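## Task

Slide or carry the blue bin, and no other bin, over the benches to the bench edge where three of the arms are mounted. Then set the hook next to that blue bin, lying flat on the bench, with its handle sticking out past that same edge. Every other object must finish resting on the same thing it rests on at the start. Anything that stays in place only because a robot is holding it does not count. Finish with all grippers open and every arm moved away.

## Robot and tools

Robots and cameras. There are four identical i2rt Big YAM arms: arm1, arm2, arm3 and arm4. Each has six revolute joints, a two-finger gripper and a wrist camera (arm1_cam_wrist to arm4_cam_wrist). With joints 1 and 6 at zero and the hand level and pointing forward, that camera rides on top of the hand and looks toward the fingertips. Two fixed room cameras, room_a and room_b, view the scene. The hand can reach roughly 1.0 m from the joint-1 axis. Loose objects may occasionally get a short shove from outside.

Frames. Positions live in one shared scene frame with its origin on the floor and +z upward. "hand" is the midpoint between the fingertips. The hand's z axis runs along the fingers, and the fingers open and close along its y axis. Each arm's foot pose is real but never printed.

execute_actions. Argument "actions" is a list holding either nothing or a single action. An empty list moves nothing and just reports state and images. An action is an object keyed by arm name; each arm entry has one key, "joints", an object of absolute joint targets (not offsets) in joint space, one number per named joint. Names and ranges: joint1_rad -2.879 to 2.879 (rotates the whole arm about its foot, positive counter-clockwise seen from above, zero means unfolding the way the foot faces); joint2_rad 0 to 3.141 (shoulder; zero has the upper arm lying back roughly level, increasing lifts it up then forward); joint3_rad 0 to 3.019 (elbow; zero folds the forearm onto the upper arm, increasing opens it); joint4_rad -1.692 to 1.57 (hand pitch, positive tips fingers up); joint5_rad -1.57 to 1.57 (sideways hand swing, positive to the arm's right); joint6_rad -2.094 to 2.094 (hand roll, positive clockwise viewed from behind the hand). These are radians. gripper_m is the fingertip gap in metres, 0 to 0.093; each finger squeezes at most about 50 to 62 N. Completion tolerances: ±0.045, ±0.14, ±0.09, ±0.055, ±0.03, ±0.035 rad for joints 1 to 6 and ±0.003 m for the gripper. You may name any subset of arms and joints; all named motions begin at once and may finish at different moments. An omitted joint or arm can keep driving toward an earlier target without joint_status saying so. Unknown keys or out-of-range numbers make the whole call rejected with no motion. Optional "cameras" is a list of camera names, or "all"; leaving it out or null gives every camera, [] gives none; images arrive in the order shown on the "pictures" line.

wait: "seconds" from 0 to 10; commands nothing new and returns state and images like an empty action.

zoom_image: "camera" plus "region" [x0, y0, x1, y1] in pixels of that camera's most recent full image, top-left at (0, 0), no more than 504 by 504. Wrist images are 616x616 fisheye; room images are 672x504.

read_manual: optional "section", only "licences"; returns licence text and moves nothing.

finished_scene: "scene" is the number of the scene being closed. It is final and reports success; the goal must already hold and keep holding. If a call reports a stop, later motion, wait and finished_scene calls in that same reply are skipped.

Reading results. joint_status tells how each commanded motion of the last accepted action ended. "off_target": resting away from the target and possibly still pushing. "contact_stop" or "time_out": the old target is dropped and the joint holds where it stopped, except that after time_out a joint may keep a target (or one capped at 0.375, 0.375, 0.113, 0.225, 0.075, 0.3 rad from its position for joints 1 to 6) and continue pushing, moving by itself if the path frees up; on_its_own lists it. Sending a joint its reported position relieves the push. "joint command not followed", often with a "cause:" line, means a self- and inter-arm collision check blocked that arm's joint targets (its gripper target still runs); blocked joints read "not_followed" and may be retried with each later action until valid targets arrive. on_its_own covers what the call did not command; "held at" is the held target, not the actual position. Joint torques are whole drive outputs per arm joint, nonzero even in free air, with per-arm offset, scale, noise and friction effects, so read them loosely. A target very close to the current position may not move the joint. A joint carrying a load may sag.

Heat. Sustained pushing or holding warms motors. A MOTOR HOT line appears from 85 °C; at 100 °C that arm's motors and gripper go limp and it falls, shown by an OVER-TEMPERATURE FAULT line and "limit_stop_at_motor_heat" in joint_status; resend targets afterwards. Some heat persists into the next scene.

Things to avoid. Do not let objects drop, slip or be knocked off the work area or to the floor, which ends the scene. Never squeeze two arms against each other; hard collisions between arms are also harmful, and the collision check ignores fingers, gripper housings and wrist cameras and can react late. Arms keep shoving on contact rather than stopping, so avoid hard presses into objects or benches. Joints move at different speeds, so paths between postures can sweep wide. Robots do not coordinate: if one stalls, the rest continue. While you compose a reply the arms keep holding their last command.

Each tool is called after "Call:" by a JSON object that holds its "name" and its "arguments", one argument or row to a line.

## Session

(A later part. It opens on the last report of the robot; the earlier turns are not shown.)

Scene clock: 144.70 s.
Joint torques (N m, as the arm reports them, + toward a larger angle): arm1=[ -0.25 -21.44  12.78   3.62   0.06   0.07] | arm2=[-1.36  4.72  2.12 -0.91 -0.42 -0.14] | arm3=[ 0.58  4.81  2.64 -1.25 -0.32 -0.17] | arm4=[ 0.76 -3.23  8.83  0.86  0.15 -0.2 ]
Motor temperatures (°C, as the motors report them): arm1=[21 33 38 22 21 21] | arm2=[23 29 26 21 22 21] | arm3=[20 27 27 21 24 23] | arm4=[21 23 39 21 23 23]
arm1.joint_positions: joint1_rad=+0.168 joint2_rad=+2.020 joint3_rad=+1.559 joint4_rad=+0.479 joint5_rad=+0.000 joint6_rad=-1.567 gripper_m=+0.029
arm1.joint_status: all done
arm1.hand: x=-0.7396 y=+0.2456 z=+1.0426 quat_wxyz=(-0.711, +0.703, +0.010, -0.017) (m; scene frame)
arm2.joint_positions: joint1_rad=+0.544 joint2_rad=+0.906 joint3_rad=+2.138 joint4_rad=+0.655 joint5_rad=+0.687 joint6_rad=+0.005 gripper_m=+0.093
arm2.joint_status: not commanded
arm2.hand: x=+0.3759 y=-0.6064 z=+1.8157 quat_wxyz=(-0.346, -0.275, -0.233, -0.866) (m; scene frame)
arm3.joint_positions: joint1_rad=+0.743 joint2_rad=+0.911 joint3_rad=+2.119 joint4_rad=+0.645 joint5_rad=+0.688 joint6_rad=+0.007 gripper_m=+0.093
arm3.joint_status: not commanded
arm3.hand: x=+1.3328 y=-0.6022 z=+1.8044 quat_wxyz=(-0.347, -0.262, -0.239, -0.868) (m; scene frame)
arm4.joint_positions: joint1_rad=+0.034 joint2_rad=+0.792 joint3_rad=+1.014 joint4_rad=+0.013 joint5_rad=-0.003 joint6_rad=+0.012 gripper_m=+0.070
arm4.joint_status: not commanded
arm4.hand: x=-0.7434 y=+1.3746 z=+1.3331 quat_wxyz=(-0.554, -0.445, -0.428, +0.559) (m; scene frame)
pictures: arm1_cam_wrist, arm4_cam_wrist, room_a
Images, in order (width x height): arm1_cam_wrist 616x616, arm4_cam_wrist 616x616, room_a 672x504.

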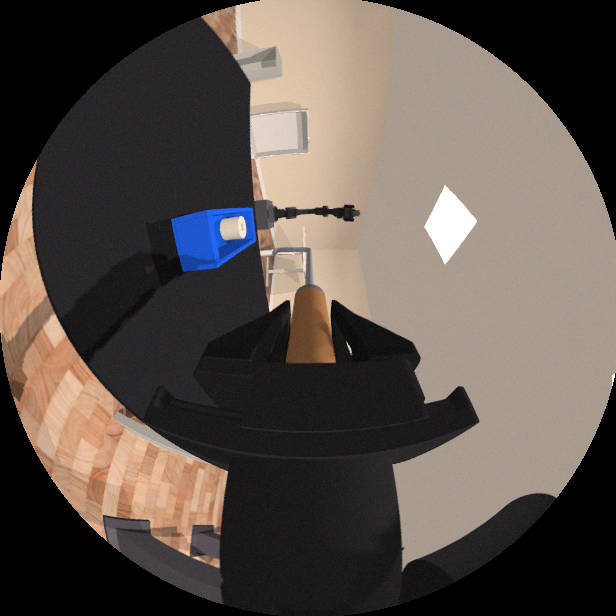

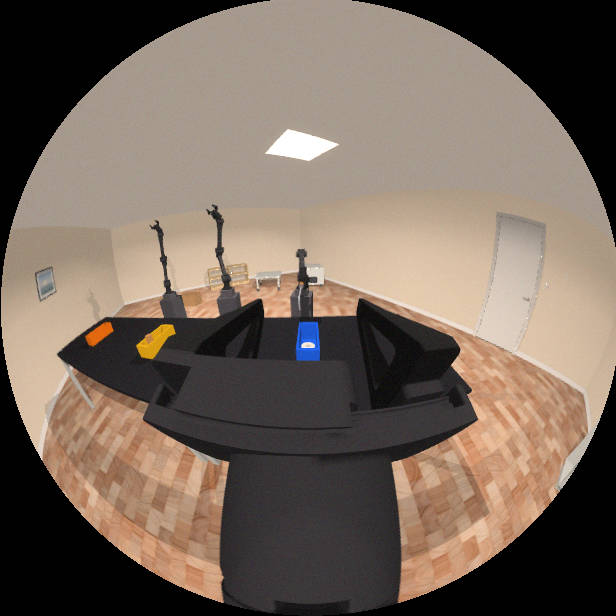

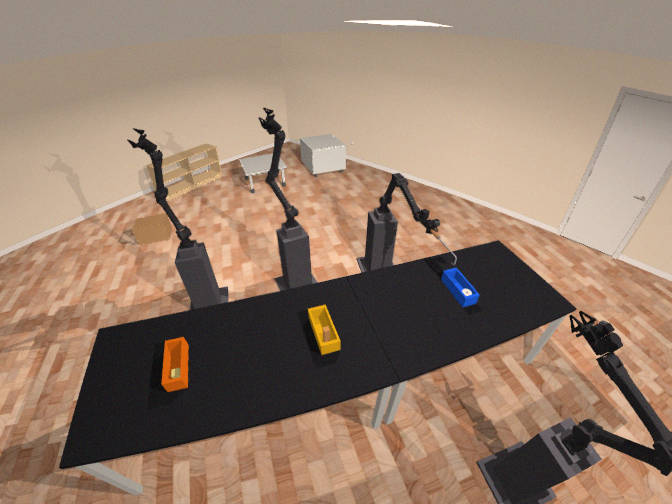

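Shift left ~3 cm, lower, pull.

Call:
{"name": "execute_actions", "arguments": {
  "actions": [
    {"arm1":{"joints":{"joint1_rad":0.205,"joint2_rad":2.23,"joint4_rad":0.72}}}
  ],
  "cameras": ["arm1_cam_wrist"]
}}

Call:
{"name": "execute_actions", "arguments": {
  "actions": [
    {"arm1":{"joints":{"joint2_rad":2.07,"joint3_rad":1.25,"joint4_rad":0.88}}}
  ],
  "cameras": ["arm1_cam_wrist"]
}}

Call:
{"name": "execute_actions", "arguments": {
  "actions": [
    {"arm1":{"joints":{"joint2_rad":1.92,"joint3_rad":0.94,"joint4_rad":1.04}}}
  ],
  "cameras": ["arm1_cam_wrist"]
}}

Scene clock: 153.63 s.
Joint torques (N m, as the arm reports them, + toward a larger angle): arm1=[ -0.54 -24.81  12.05   4.42   0.09   0.14] | arm2=[-1.22  4.43  2.13 -0.82 -0.42 -0.16] | arm3=[ 0.79  5.06  2.63 -1.14 -0.31 -0.17] | arm4=[ 0.76 -3.28  8.83  0.85  0.15 -0.2 ]
Motor temperatures (°C, as the motors report them): arm1=[21 34 39 22 21 21] | arm2=[23 29 26 21 22 21] | arm3=[20 27 27 21 24 23] | arm4=[21 23 39 21 23 23]
arm1.joint_positions: joint1_rad=+0.206 joint2_rad=+2.277 joint3_rad=+1.551 joint4_rad=+0.681 joint5_rad=+0.000 joint6_rad=-1.573 gripper_m=+0.029
arm1.joint_status: all done
arm1.hand: x=-0.7737 y=+0.2580 z=+0.8766 quat_wxyz=(-0.689, +0.724, +0.026, -0.028) (m; scene frame)
arm2.joint_positions: joint1_rad=+0.544 joint2_rad=+0.906 joint3_rad=+2.138 joint4_rad=+0.655 joint5_rad=+0.687 joint6_rad=+0.005 gripper_m=+0.093
arm2.joint_status: not commanded
arm2.hand: x=+0.3759 y=-0.6064 z=+1.8157 quat_wxyz=(-0.346, -0.275, -0.233, -0.866) (m; scene frame)
arm3.joint_positions: joint1_rad=+0.743 joint2_rad=+0.911 joint3_rad=+2.119 joint4_rad=+0.645 joint5_rad=+0.688 joint6_rad=+0.007 gripper_m=+0.093
arm3.joint_status: not commanded
arm3.hand: x=+1.3328 y=-0.6022 z=+1.8044 quat_wxyz=(-0.347, -0.262, -0.239, -0.868) (m; scene frame)
arm4.joint_positions: joint1_rad=+0.034 joint2_rad=+0.792 joint3_rad=+1.014 joint4_rad=+0.013 joint5_rad=-0.003 joint6_rad=+0.012 gripper_m=+0.070
arm4.joint_status: not commanded
arm4.hand: x=-0.7434 y=+1.3746 z=+1.3331 quat_wxyz=(-0.554, -0.445, -0.428, +0.559) (m; scene frame)
pictures: arm1_cam_wrist
Images, in order (width x height): arm1_cam_wrist 616x616.

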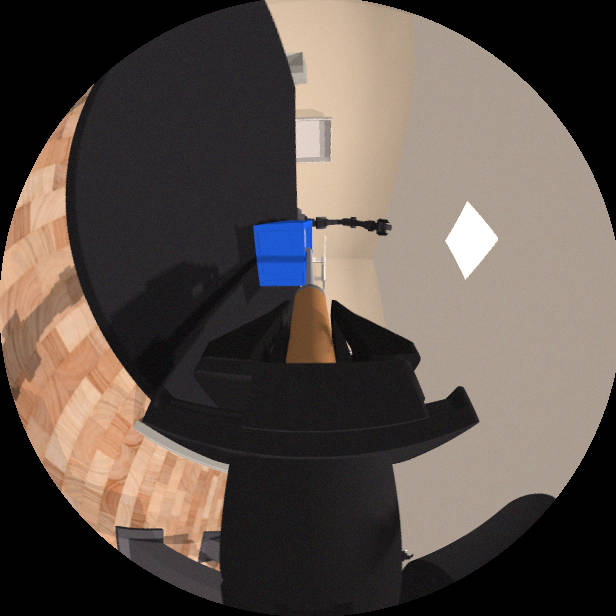

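Scene clock: 154.73 s.
Joint torques (N m, as the arm reports them, + toward a larger angle): arm1=[ -0.58 -21.53   9.72   5.03   0.09   0.14] | arm2=[-0.71  5.32  2.06 -0.75 -0.44 -0.12] | arm3=[ 0.6   4.77  2.67 -1.16 -0.32 -0.18] | arm4=[ 0.77 -3.24  8.82  0.86  0.15 -0.2 ]
Motor temperatures (°C, as the motors report them): arm1=[21 34 39 22 21 21] | arm2=[23 29 26 21 22 21] | arm3=[20 27 27 21 24 23] | arm4=[21 23 39 21 23 23]
arm1.joint_positions: joint1_rad=+0.206 joint2_rad=+2.113 joint3_rad=+1.233 joint4_rad=+0.826 joint5_rad=+0.000 joint6_rad=-1.573 gripper_m=+0.029
arm1.joint_status: all done
arm1.hand: x=-0.7671 y=+0.1720 z=+0.8794 quat_wxyz=(-0.685, +0.727, +0.026, -0.028) (m; scene frame)
arm2.joint_positions: joint1_rad=+0.544 joint2_rad=+0.906 joint3_rad=+2.138 joint4_rad=+0.655 joint5_rad=+0.687 joint6_rad=+0.005 gripper_m=+0.093
arm2.joint_status: not commanded
arm2.hand: x=+0.3759 y=-0.6064 z=+1.8157 quat_wxyz=(-0.346, -0.275, -0.233, -0.866) (m; scene frame)
arm3.joint_positions: joint1_rad=+0.743 joint2_rad=+0.911 joint3_rad=+2.119 joint4_rad=+0.645 joint5_rad=+0.688 joint6_rad=+0.007 gripper_m=+0.093
arm3.joint_status: not commanded
arm3.hand: x=+1.3328 y=-0.6022 z=+1.8044 quat_wxyz=(-0.347, -0.262, -0.239, -0.868) (m; scene frame)
arm4.joint_positions: joint1_rad=+0.034 joint2_rad=+0.792 joint3_rad=+1.014 joint4_rad=+0.013 joint5_rad=-0.003 joint6_rad=+0.012 gripper_m=+0.070
arm4.joint_status: not commanded
arm4.hand: x=-0.7434 y=+1.3746 z=+1.3331 quat_wxyz=(-0.554, -0.445, -0.428, +0.559) (m; scene frame)
pictures: arm1_cam_wrist
Images, in order (width x height): arm1_cam_wrist 616x616.

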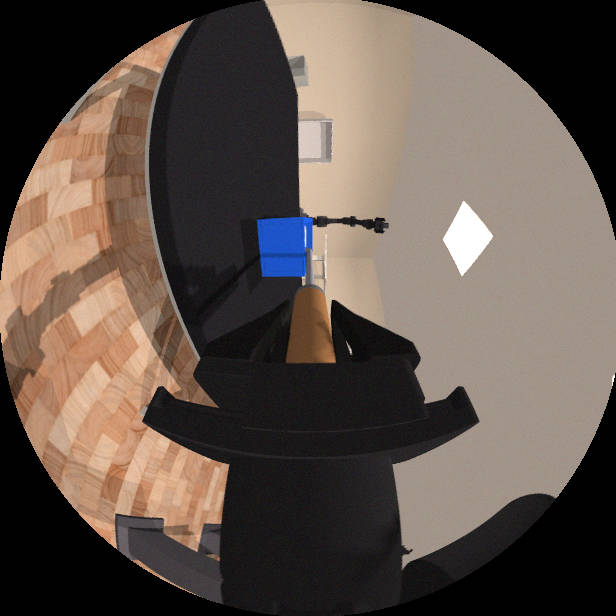

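Scene clock: 155.80 s.
Joint torques (N m, as the arm reports them, + toward a larger angle): arm1=[ -0.58 -18.35   8.41   5.     0.09   0.14] | arm2=[-0.82  4.85  2.07 -0.91 -0.39 -0.16] | arm3=[ 0.5   4.81  2.65 -1.17 -0.29 -0.21] | arm4=[ 0.8  -3.26  8.83  0.87  0.15 -0.2 ]
Motor temperatures (°C, as the motors report them): arm1=[21 34 38 22 21 21] | arm2=[23 28 26 21 22 21] | arm3=[20 27 27 21 24 23] | arm4=[21 23 39 21 23 23]
arm1.joint_positions: joint1_rad=+0.206 joint2_rad=+1.958 joint3_rad=+0.925 joint4_rad=+0.985 joint5_rad=+0.000 joint6_rad=-1.573 gripper_m=+0.029
arm1.joint_status: all done
arm1.hand: x=-0.7598 y=+0.0768 z=+0.8831 quat_wxyz=(-0.687, +0.725, +0.026, -0.028) (m; scene frame)
arm2.joint_positions: joint1_rad=+0.544 joint2_rad=+0.906 joint3_rad=+2.138 joint4_rad=+0.655 joint5_rad=+0.687 joint6_rad=+0.005 gripper_m=+0.093
arm2.joint_status: not commanded
arm2.hand: x=+0.3759 y=-0.6064 z=+1.8157 quat_wxyz=(-0.346, -0.275, -0.233, -0.866) (m; scene frame)
arm3.joint_positions: joint1_rad=+0.743 joint2_rad=+0.911 joint3_rad=+2.119 joint4_rad=+0.645 joint5_rad=+0.688 joint6_rad=+0.007 gripper_m=+0.093
arm3.joint_status: not commanded
arm3.hand: x=+1.3328 y=-0.6022 z=+1.8044 quat_wxyz=(-0.347, -0.262, -0.239, -0.868) (m; scene frame)
arm4.joint_positions: joint1_rad=+0.034 joint2_rad=+0.792 joint3_rad=+1.014 joint4_rad=+0.013 joint5_rad=-0.003 joint6_rad=+0.012 gripper_m=+0.070
arm4.joint_status: not commanded
arm4.hand: x=-0.7434 y=+1.3746 z=+1.3331 quat_wxyz=(-0.554, -0.445, -0.428, +0.559) (m; scene frame)
pictures: arm1_cam_wrist
Images, in order (width x height): arm1_cam_wrist 616x616.

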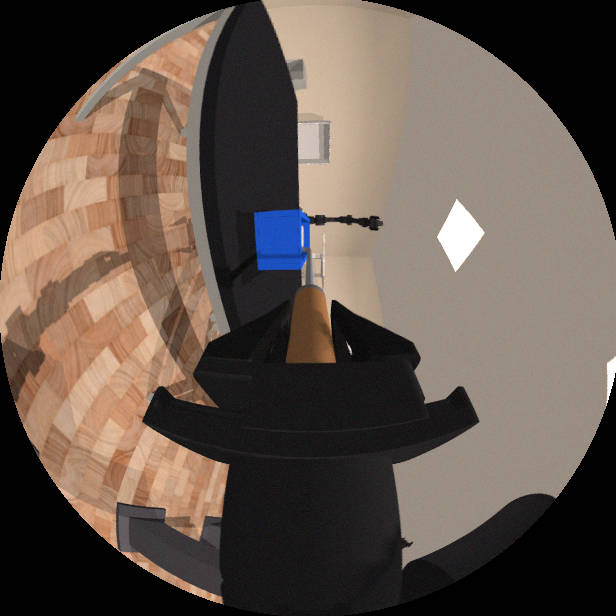

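Call:
{"name": "execute_actions", "arguments": {
  "actions": [
    {"arm1":{"joints":{"joint2_rad":1.775,"joint3_rad":0.64,"joint4_rad":1.19}}}
  ],
  "cameras": ["arm1_cam_wrist"]
}}

Call:
{"name": "execute_actions", "arguments": {
  "actions": [
    {"arm1":{"joints":{"joint3_rad":1.39,"joint4_rad":0.7}}}
  ],
  "cameras": []
}}

Call:
{"name": "execute_actions", "arguments": {
  "actions": [
    {"arm1":{"joints":{"joint1_rad":0.476,"joint5_rad":0.28}}}
  ],
  "cameras": []
}}

Call:
{"name": "execute_actions", "arguments": {
  "actions": [
    {"arm1":{"joints":{"joint2_rad":2.19,"joint4_rad":0.93}}}
  ],
  "cameras": ["arm1_cam_wrist","room_b"]
}}

Scene clock: 163.63 s.
Joint torques (N m, as the arm reports them, + toward a larger angle): arm1=[ -0.63 -13.95   7.01   5.03   0.09   0.14] | arm2=[-1.12  4.58  2.11 -0.87 -0.4  -0.15] | arm3=[ 0.64  4.99  2.66 -1.03 -0.31 -0.18] | arm4=[ 0.79 -3.25  8.83  0.86  0.15 -0.2 ]
Motor temperatures (°C, as the motors report them): arm1=[21 33 37 22 21 21] | arm2=[23 28 26 21 22 21] | arm3=[20 27 27 21 24 23] | arm4=[21 23 39 21 23 23]
arm1.joint_positions: joint1_rad=+0.206 joint2_rad=+1.805 joint3_rad=+0.624 joint4_rad=+1.136 joint5_rad=+0.000 joint6_rad=-1.573 gripper_m=+0.029
arm1.joint_status: all done
arm1.hand: x=-0.7520 y=-0.0251 z=+0.8866 quat_wxyz=(-0.689, +0.724, +0.026, -0.028) (m; scene frame)
arm2.joint_positions: joint1_rad=+0.544 joint2_rad=+0.906 joint3_rad=+2.138 joint4_rad=+0.655 joint5_rad=+0.687 joint6_rad=+0.005 gripper_m=+0.093
arm2.joint_status: not commanded
arm2.hand: x=+0.3759 y=-0.6064 z=+1.8157 quat_wxyz=(-0.346, -0.275, -0.233, -0.866) (m; scene frame)
arm3.joint_positions: joint1_rad=+0.743 joint2_rad=+0.911 joint3_rad=+2.119 joint4_rad=+0.645 joint5_rad=+0.688 joint6_rad=+0.007 gripper_m=+0.093
arm3.joint_status: not commanded
arm3.hand: x=+1.3328 y=-0.6022 z=+1.8044 quat_wxyz=(-0.347, -0.262, -0.239, -0.868) (m; scene frame)
arm4.joint_positions: joint1_rad=+0.034 joint2_rad=+0.792 joint3_rad=+1.014 joint4_rad=+0.013 joint5_rad=-0.003 joint6_rad=+0.012 gripper_m=+0.070
arm4.joint_status: not commanded
arm4.hand: x=-0.7434 y=+1.3746 z=+1.3331 quat_wxyz=(-0.554, -0.445, -0.428, +0.559) (m; scene frame)
pictures: arm1_cam_wrist
Images, in order (width x height): arm1_cam_wrist 616x616.

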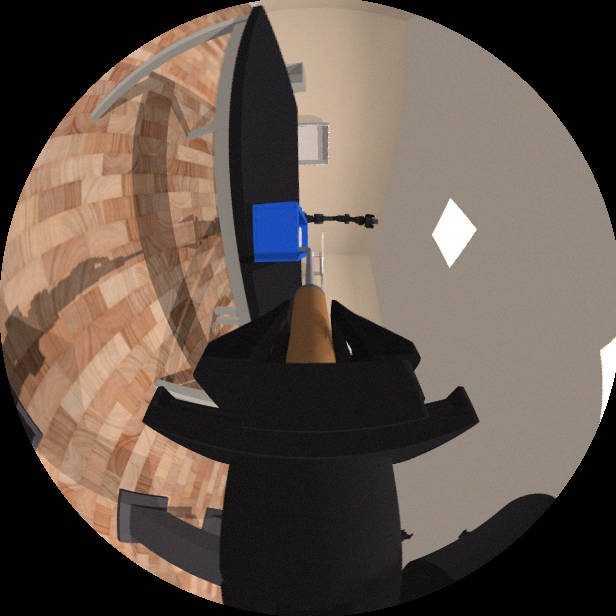

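Scene clock: 165.10 s.
Joint torques (N m, as the arm reports them, + toward a larger angle): arm1=[ -0.73 -19.32  17.12   3.54   0.12   0.14] | arm2=[-0.73  5.05  2.1  -0.75 -0.42 -0.14] | arm3=[ 0.79  4.64  2.67 -1.06 -0.29 -0.19] | arm4=[ 0.77 -3.24  8.83  0.87  0.15 -0.2 ]
Motor temperatures (°C, as the motors report them): arm1=[21 33 38 22 21 21] | arm2=[23 28 26 21 22 21] | arm3=[20 27 27 21 24 23] | arm4=[21 23 40 21 23 23]
arm1.joint_positions: joint1_rad=+0.206 joint2_rad=+1.805 joint3_rad=+1.321 joint4_rad=+0.680 joint5_rad=+0.000 joint6_rad=-1.573 gripper_m=+0.029
arm1.joint_status: all done
arm1.hand: x=-0.7648 y=+0.1643 z=+1.1200 quat_wxyz=(-0.770, +0.636, +0.022, -0.031) (m; scene frame)
arm2.joint_positions: joint1_rad=+0.544 joint2_rad=+0.906 joint3_rad=+2.138 joint4_rad=+0.655 joint5_rad=+0.687 joint6_rad=+0.005 gripper_m=+0.093
arm2.joint_status: not commanded
arm2.hand: x=+0.3759 y=-0.6064 z=+1.8157 quat_wxyz=(-0.346, -0.275, -0.233, -0.866) (m; scene frame)
arm3.joint_positions: joint1_rad=+0.743 joint2_rad=+0.911 joint3_rad=+2.119 joint4_rad=+0.645 joint5_rad=+0.688 joint6_rad=+0.007 gripper_m=+0.093
arm3.joint_status: not commanded
arm3.hand: x=+1.3328 y=-0.6022 z=+1.8044 quat_wxyz=(-0.347, -0.262, -0.239, -0.868) (m; scene frame)
arm4.joint_positions: joint1_rad=+0.034 joint2_rad=+0.792 joint3_rad=+1.014 joint4_rad=+0.013 joint5_rad=-0.003 joint6_rad=+0.012 gripper_m=+0.070
arm4.joint_status: not commanded
arm4.hand: x=-0.7434 y=+1.3746 z=+1.3331 quat_wxyz=(-0.554, -0.445, -0.428, +0.559) (m; scene frame)
pictures: none
No camera images: the call's "cameras" was empty. Leave "cameras" out to get every camera's image.

Scene clock: 166.87 s.
Joint torques (N m, as the arm reports them, + toward a larger angle): arm1=[  0.03 -19.21  17.04   3.49   0.     0.14] | arm2=[-1.09  4.66  2.09 -0.72 -0.4  -0.12] | arm3=[ 0.52  5.2   2.74 -1.13 -0.31 -0.16] | arm4=[ 0.79 -3.25  8.83  0.85  0.15 -0.2 ]
Motor temperatures (°C, as the motors report them): arm1=[21 33 39 22 21 21] | arm2=[23 28 26 21 22 21] | arm3=[20 27 27 21 24 23] | arm4=[21 23 40 21 23 23]
arm1.joint_positions: joint1_rad=+0.469 joint2_rad=+1.805 joint3_rad=+1.321 joint4_rad=+0.680 joint5_rad=+0.282 joint6_rad=-1.573 gripper_m=+0.029
arm1.joint_status: all done
arm1.hand: x=-0.9109 y=+0.1333 z=+1.1198 quat_wxyz=(-0.767, +0.640, -0.003, -0.043) (m; scene frame)
arm2.joint_positions: joint1_rad=+0.544 joint2_rad=+0.906 joint3_rad=+2.138 joint4_rad=+0.655 joint5_rad=+0.687 joint6_rad=+0.005 gripper_m=+0.093
arm2.joint_status: not commanded
arm2.hand: x=+0.3759 y=-0.6064 z=+1.8157 quat_wxyz=(-0.346, -0.275, -0.233, -0.866) (m; scene frame)
arm3.joint_positions: joint1_rad=+0.743 joint2_rad=+0.911 joint3_rad=+2.119 joint4_rad=+0.645 joint5_rad=+0.688 joint6_rad=+0.007 gripper_m=+0.093
arm3.joint_status: not commanded
arm3.hand: x=+1.3328 y=-0.6022 z=+1.8044 quat_wxyz=(-0.347, -0.262, -0.239, -0.868) (m; scene frame)
arm4.joint_positions: joint1_rad=+0.034 joint2_rad=+0.792 joint3_rad=+1.014 joint4_rad=+0.013 joint5_rad=-0.003 joint6_rad=+0.012 gripper_m=+0.070
arm4.joint_status: not commanded
arm4.hand: x=-0.7434 y=+1.3746 z=+1.3331 quat_wxyz=(-0.554, -0.445, -0.428, +0.559) (m; scene frame)
pictures: none
No camera images: the call's "cameras" was empty. Leave "cameras" out to get every camera's image.

Scene clock: 168.20 s.
Joint torques (N m, as the arm reports them, + toward a larger angle): arm1=[ -0.28 -23.61  12.43   3.67   0.06   0.19] | arm2=[-1.02  4.64  2.16 -0.79 -0.43 -0.12] | arm3=[ 0.73  4.75  2.6  -1.2  -0.31 -0.17] | arm4=[ 0.79 -3.2   8.83  0.85  0.15 -0.2 ]
Motor temperatures (°C, as the motors report them): arm1=[21 33 39 22 21 21] | arm2=[23 28 26 21 22 21] | arm3=[20 27 27 21 24 23] | arm4=[21 23 40 21 23 23]
arm1.joint_positions: joint1_rad=+0.469 joint2_rad=+2.241 joint3_rad=+1.344 joint4_rad=+0.908 joint5_rad=+0.281 joint6_rad=-1.578 gripper_m=+0.029
arm1.joint_status: all done
arm1.hand: x=-0.9258 y=+0.1686 z=+0.8567 quat_wxyz=(-0.708, +0.705, +0.019, -0.021) (m; scene frame)
arm2.joint_positions: joint1_rad=+0.544 joint2_rad=+0.906 joint3_rad=+2.138 joint4_rad=+0.655 joint5_rad=+0.687 joint6_rad=+0.005 gripper_m=+0.093
arm2.joint_status: not commanded
arm2.hand: x=+0.3759 y=-0.6064 z=+1.8157 quat_wxyz=(-0.346, -0.275, -0.233, -0.866) (m; scene frame)
arm3.joint_positions: joint1_rad=+0.743 joint2_rad=+0.911 joint3_rad=+2.119 joint4_rad=+0.645 joint5_rad=+0.688 joint6_rad=+0.007 gripper_m=+0.093
arm3.joint_status: not commanded
arm3.hand: x=+1.3328 y=-0.6022 z=+1.8044 quat_wxyz=(-0.347, -0.262, -0.239, -0.868) (m; scene frame)
arm4.joint_positions: joint1_rad=+0.034 joint2_rad=+0.792 joint3_rad=+1.014 joint4_rad=+0.013 joint5_rad=-0.003 joint6_rad=+0.012 gripper_m=+0.070
arm4.joint_status: not commanded
arm4.hand: x=-0.7434 y=+1.3746 z=+1.3331 quat_wxyz=(-0.554, -0.445, -0.428, +0.559) (m; scene frame)
pictures: arm1_cam_wrist, room_b
Images, in order (width x height): arm1_cam_wrist 616x616, room_b 672x504.

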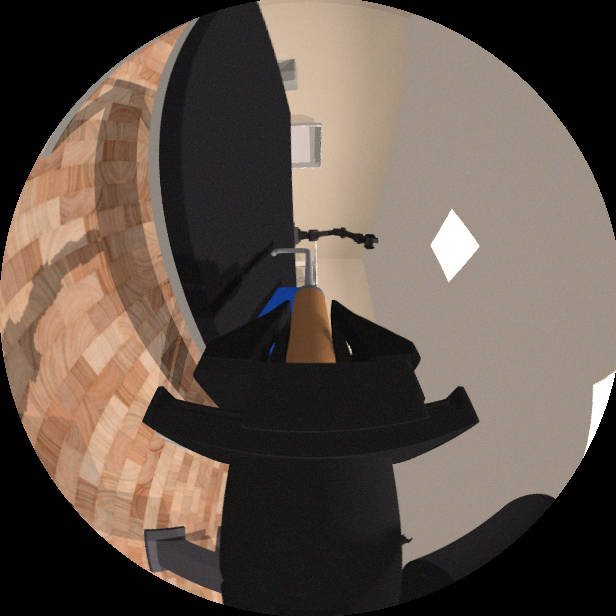

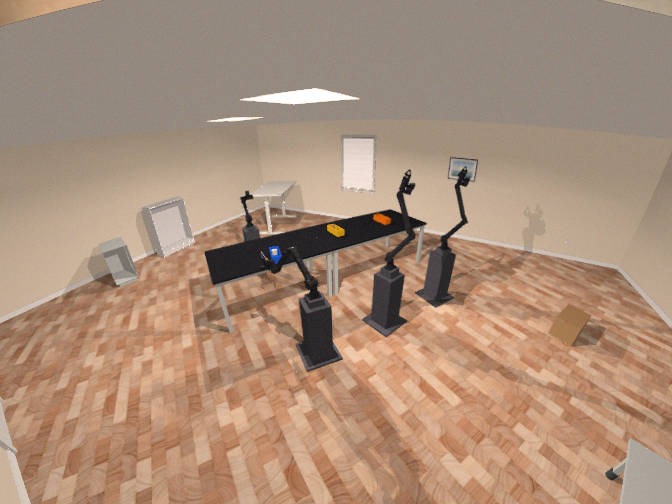

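Call:
{"name": "execute_actions", "arguments": {
  "actions": [
    {"arm1":{"joints":{"joint2_rad":2.28,"joint4_rad":0.96,"joint6_rad":-0.7,"joint5_rad":0.32}}}
  ],
  "cameras": []
}}

Call:
{"name": "execute_actions", "arguments": {
  "actions": [
    {"arm1":{"joints":{"joint2_rad":2.36,"joint4_rad":1.03,"joint6_rad":0,"joint5_rad":0.34}}}
  ],
  "cameras": []
}}

Call:
{"name": "execute_actions", "arguments": {
  "actions": [
    {"arm1":{"joints":{"gripper_m":0.093}}}
  ],
  "cameras": []
}}

Call:
{"name": "execute_actions", "arguments": {
  "actions": [
    {"arm1":{"joints":{"joint2_rad":1.1,"joint4_rad":0.3}}}
  ],
  "cameras": ["room_b","room_a"]
}}

Call:
{"name": "zoom_image", "arguments": {
  "camera": "room_b",
  "region": [210,220,330,300]
}}

Scene clock: 176.77 s.
Joint torques (N m, as the arm reports them, + toward a larger angle): arm1=[  0.05 -18.57  12.2    3.57  -0.06   0.23] | arm2=[-1.02  4.59  2.01 -0.74 -0.42 -0.13] | arm3=[ 0.56  4.69  2.68 -1.08 -0.32 -0.18] | arm4=[ 0.76 -3.25  8.83  0.87  0.15 -0.2 ]
Motor temperatures (°C, as the motors report them): arm1=[21 34 39 22 21 21] | arm2=[23 28 26 21 22 21] | arm3=[20 27 27 21 24 23] | arm4=[21 23 40 21 23 23]
arm1.joint_positions: joint1_rad=+0.469 joint2_rad=+2.263 joint3_rad=+1.344 joint4_rad=+0.940 joint5_rad=+0.324 joint6_rad=-0.704 gripper_m=+0.029
arm1.joint_status: all done
arm1.hand: x=-0.9187 y=+0.1677 z=+0.8481 quat_wxyz=(-0.642, +0.637, -0.294, -0.309) (m; scene frame)
arm2.joint_positions: joint1_rad=+0.544 joint2_rad=+0.906 joint3_rad=+2.138 joint4_rad=+0.655 joint5_rad=+0.687 joint6_rad=+0.005 gripper_m=+0.093
arm2.joint_status: not commanded
arm2.hand: x=+0.3759 y=-0.6064 z=+1.8157 quat_wxyz=(-0.346, -0.275, -0.233, -0.866) (m; scene frame)
arm3.joint_positions: joint1_rad=+0.743 joint2_rad=+0.911 joint3_rad=+2.119 joint4_rad=+0.645 joint5_rad=+0.688 joint6_rad=+0.007 gripper_m=+0.093
arm3.joint_status: not commanded
arm3.hand: x=+1.3328 y=-0.6022 z=+1.8044 quat_wxyz=(-0.347, -0.262, -0.239, -0.868) (m; scene frame)
arm4.joint_positions: joint1_rad=+0.034 joint2_rad=+0.792 joint3_rad=+1.014 joint4_rad=+0.013 joint5_rad=-0.003 joint6_rad=+0.012 gripper_m=+0.070
arm4.joint_status: not commanded
arm4.hand: x=-0.7434 y=+1.3746 z=+1.3331 quat_wxyz=(-0.554, -0.445, -0.428, +0.559) (m; scene frame)
pictures: none
No camera images: the call's "cameras" was empty. Leave "cameras" out to get every camera's image.

Scene clock: 178.40 s.
Joint torques (N m, as the arm reports them, + toward a larger angle): arm1=[  0.03 -18.72  10.98   3.32  -0.07   0.3 ] | arm2=[-0.61  4.6   2.15 -0.84 -0.47 -0.14] | arm3=[ 0.48  5.1   2.68 -1.21 -0.31 -0.18] | arm4=[ 0.77 -3.24  8.83  0.87  0.15 -0.2 ]
Motor temperatures (°C, as the motors report them): arm1=[21 34 39 22 21 21] | arm2=[23 28 26 21 22 21] | arm3=[20 27 27 21 24 23] | arm4=[21 23 40 21 23 23]
arm1.joint_positions: joint1_rad=+0.469 joint2_rad=+2.343 joint3_rad=+1.350 joint4_rad=+1.015 joint5_rad=+0.344 joint6_rad=-0.015 gripper_m=+0.029
arm1.joint_status: all done
arm1.hand: x=-0.9141 y=+0.1635 z=+0.8074 quat_wxyz=(-0.505, +0.495, -0.497, -0.502) (m; scene frame)
arm2.joint_positions: joint1_rad=+0.544 joint2_rad=+0.906 joint3_rad=+2.138 joint4_rad=+0.655 joint5_rad=+0.687 joint6_rad=+0.005 gripper_m=+0.093
arm2.joint_status: not commanded
arm2.hand: x=+0.3759 y=-0.6064 z=+1.8157 quat_wxyz=(-0.346, -0.275, -0.233, -0.866) (m; scene frame)
arm3.joint_positions: joint1_rad=+0.743 joint2_rad=+0.911 joint3_rad=+2.119 joint4_rad=+0.645 joint5_rad=+0.688 joint6_rad=+0.007 gripper_m=+0.093
arm3.joint_status: not commanded
arm3.hand: x=+1.3328 y=-0.6022 z=+1.8044 quat_wxyz=(-0.347, -0.262, -0.239, -0.868) (m; scene frame)
arm4.joint_positions: joint1_rad=+0.034 joint2_rad=+0.792 joint3_rad=+1.014 joint4_rad=+0.013 joint5_rad=-0.003 joint6_rad=+0.012 gripper_m=+0.070
arm4.joint_status: not commanded
arm4.hand: x=-0.7434 y=+1.3746 z=+1.3331 quat_wxyz=(-0.554, -0.445, -0.428, +0.559) (m; scene frame)
pictures: none
No camera images: the call's "cameras" was empty. Leave "cameras" out to get every camera's image.

Scene clock: 179.10 s.
Joint torques (N m, as the arm reports them, + toward a larger angle): arm1=[  0.22 -18.77  10.79   3.33  -0.03   0.26] | arm2=[-1.12  4.81  2.12 -0.76 -0.4  -0.11] | arm3=[ 0.72  5.08  2.73 -1.12 -0.3  -0.19] | arm4=[ 0.79 -3.24  8.83  0.86  0.15 -0.2 ]
Motor temperatures (°C, as the motors report them): arm1=[21 34 39 22 21 21] | arm2=[23 28 26 21 22 21] | arm3=[20 27 27 21 24 23] | arm4=[21 23 40 21 23 23]
arm1.joint_positions: joint1_rad=+0.469 joint2_rad=+2.343 joint3_rad=+1.353 joint4_rad=+1.015 joint5_rad=+0.343 joint6_rad=-0.012 gripper_m=+0.093
arm1.joint_status: all done
arm1.hand: x=-0.9146 y=+0.1643 z=+0.8086 quat_wxyz=(-0.505, +0.494, -0.497, -0.504) (m; scene frame)
arm2.joint_positions: joint1_rad=+0.544 joint2_rad=+0.906 joint3_rad=+2.138 joint4_rad=+0.655 joint5_rad=+0.687 joint6_rad=+0.005 gripper_m=+0.093
arm2.joint_status: not commanded
arm2.hand: x=+0.3759 y=-0.6064 z=+1.8157 quat_wxyz=(-0.346, -0.275, -0.233, -0.866) (m; scene frame)
arm3.joint_positions: joint1_rad=+0.743 joint2_rad=+0.911 joint3_rad=+2.119 joint4_rad=+0.645 joint5_rad=+0.688 joint6_rad=+0.007 gripper_m=+0.093
arm3.joint_status: not commanded
arm3.hand: x=+1.3328 y=-0.6022 z=+1.8044 quat_wxyz=(-0.347, -0.262, -0.239, -0.868) (m; scene frame)
arm4.joint_positions: joint1_rad=+0.034 joint2_rad=+0.792 joint3_rad=+1.014 joint4_rad=+0.013 joint5_rad=-0.003 joint6_rad=+0.012 gripper_m=+0.070
arm4.joint_status: not commanded
arm4.hand: x=-0.7434 y=+1.3746 z=+1.3331 quat_wxyz=(-0.554, -0.445, -0.428, +0.559) (m; scene frame)
pictures: none
No camera images: the call's "cameras" was empty. Leave "cameras" out to get every camera's image.

Scene clock: 180.97 s.
Joint torques (N m, as the arm reports them, + toward a larger angle): arm1=[-0.11 -5.17 11.58  1.5  -0.11  0.23] | arm2=[-0.65  4.07  2.02 -0.91 -0.42 -0.17] | arm3=[ 0.9   5.02  2.64 -1.1  -0.33 -0.17] | arm4=[ 0.76 -3.23  8.83  0.86  0.15 -0.2 ]
Motor temperatures (°C, as the motors report them): arm1=[21 34 39 22 21 21] | arm2=[23 28 25 21 22 21] | arm3=[20 27 27 21 24 23] | arm4=[21 23 40 21 23 23]
arm1.joint_positions: joint1_rad=+0.469 joint2_rad=+1.088 joint3_rad=+1.381 joint4_rad=+0.313 joint5_rad=+0.341 joint6_rad=-0.012 gripper_m=+0.093
arm1.joint_status: all done
arm1.hand: x=-0.8056 y=-0.1278 z=+1.5111 quat_wxyz=(-0.570, +0.288, -0.389, -0.664) (m; scene frame)
arm2.joint_positions: joint1_rad=+0.544 joint2_rad=+0.906 joint3_rad=+2.138 joint4_rad=+0.655 joint5_rad=+0.687 joint6_rad=+0.005 gripper_m=+0.093
arm2.joint_status: not commanded
arm2.hand: x=+0.3759 y=-0.6064 z=+1.8157 quat_wxyz=(-0.346, -0.275, -0.233, -0.866) (m; scene frame)
arm3.joint_positions: joint1_rad=+0.743 joint2_rad=+0.911 joint3_rad=+2.119 joint4_rad=+0.645 joint5_rad=+0.688 joint6_rad=+0.007 gripper_m=+0.093
arm3.joint_status: not commanded
arm3.hand: x=+1.3328 y=-0.6022 z=+1.8044 quat_wxyz=(-0.347, -0.262, -0.239, -0.868) (m; scene frame)
arm4.joint_positions: joint1_rad=+0.034 joint2_rad=+0.792 joint3_rad=+1.014 joint4_rad=+0.013 joint5_rad=-0.003 joint6_rad=+0.012 gripper_m=+0.070
arm4.joint_status: not commanded
arm4.hand: x=-0.7434 y=+1.3746 z=+1.3331 quat_wxyz=(-0.554, -0.445, -0.428, +0.559) (m; scene frame)
pictures: room_a, room_b
Images, in order (width x height): room_a 672x504, room_b 672x504.

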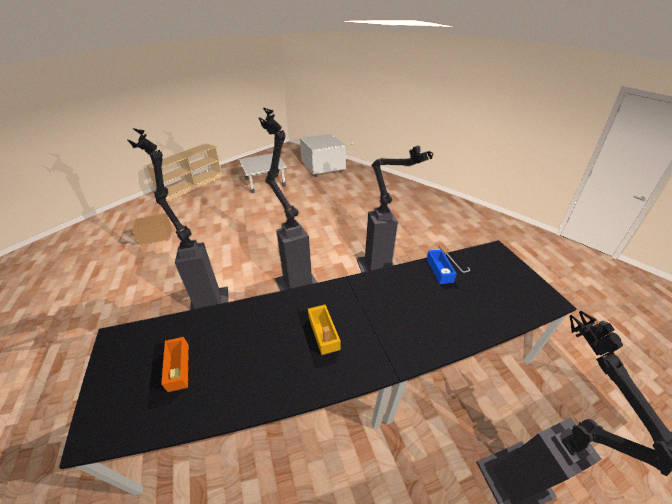

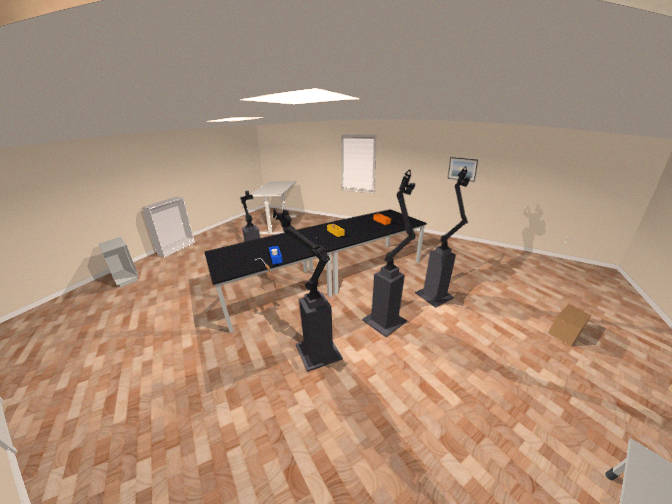

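Region (210, 220, 330, 300) of room_b's 672x504 image, scaled by 4.200, with more detail than that image has.

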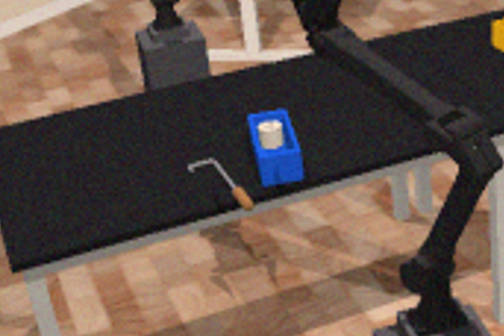

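Call:
{"name": "finished_scene", "arguments": {
  "scene": 2
}}

The scene is finished: the task was done.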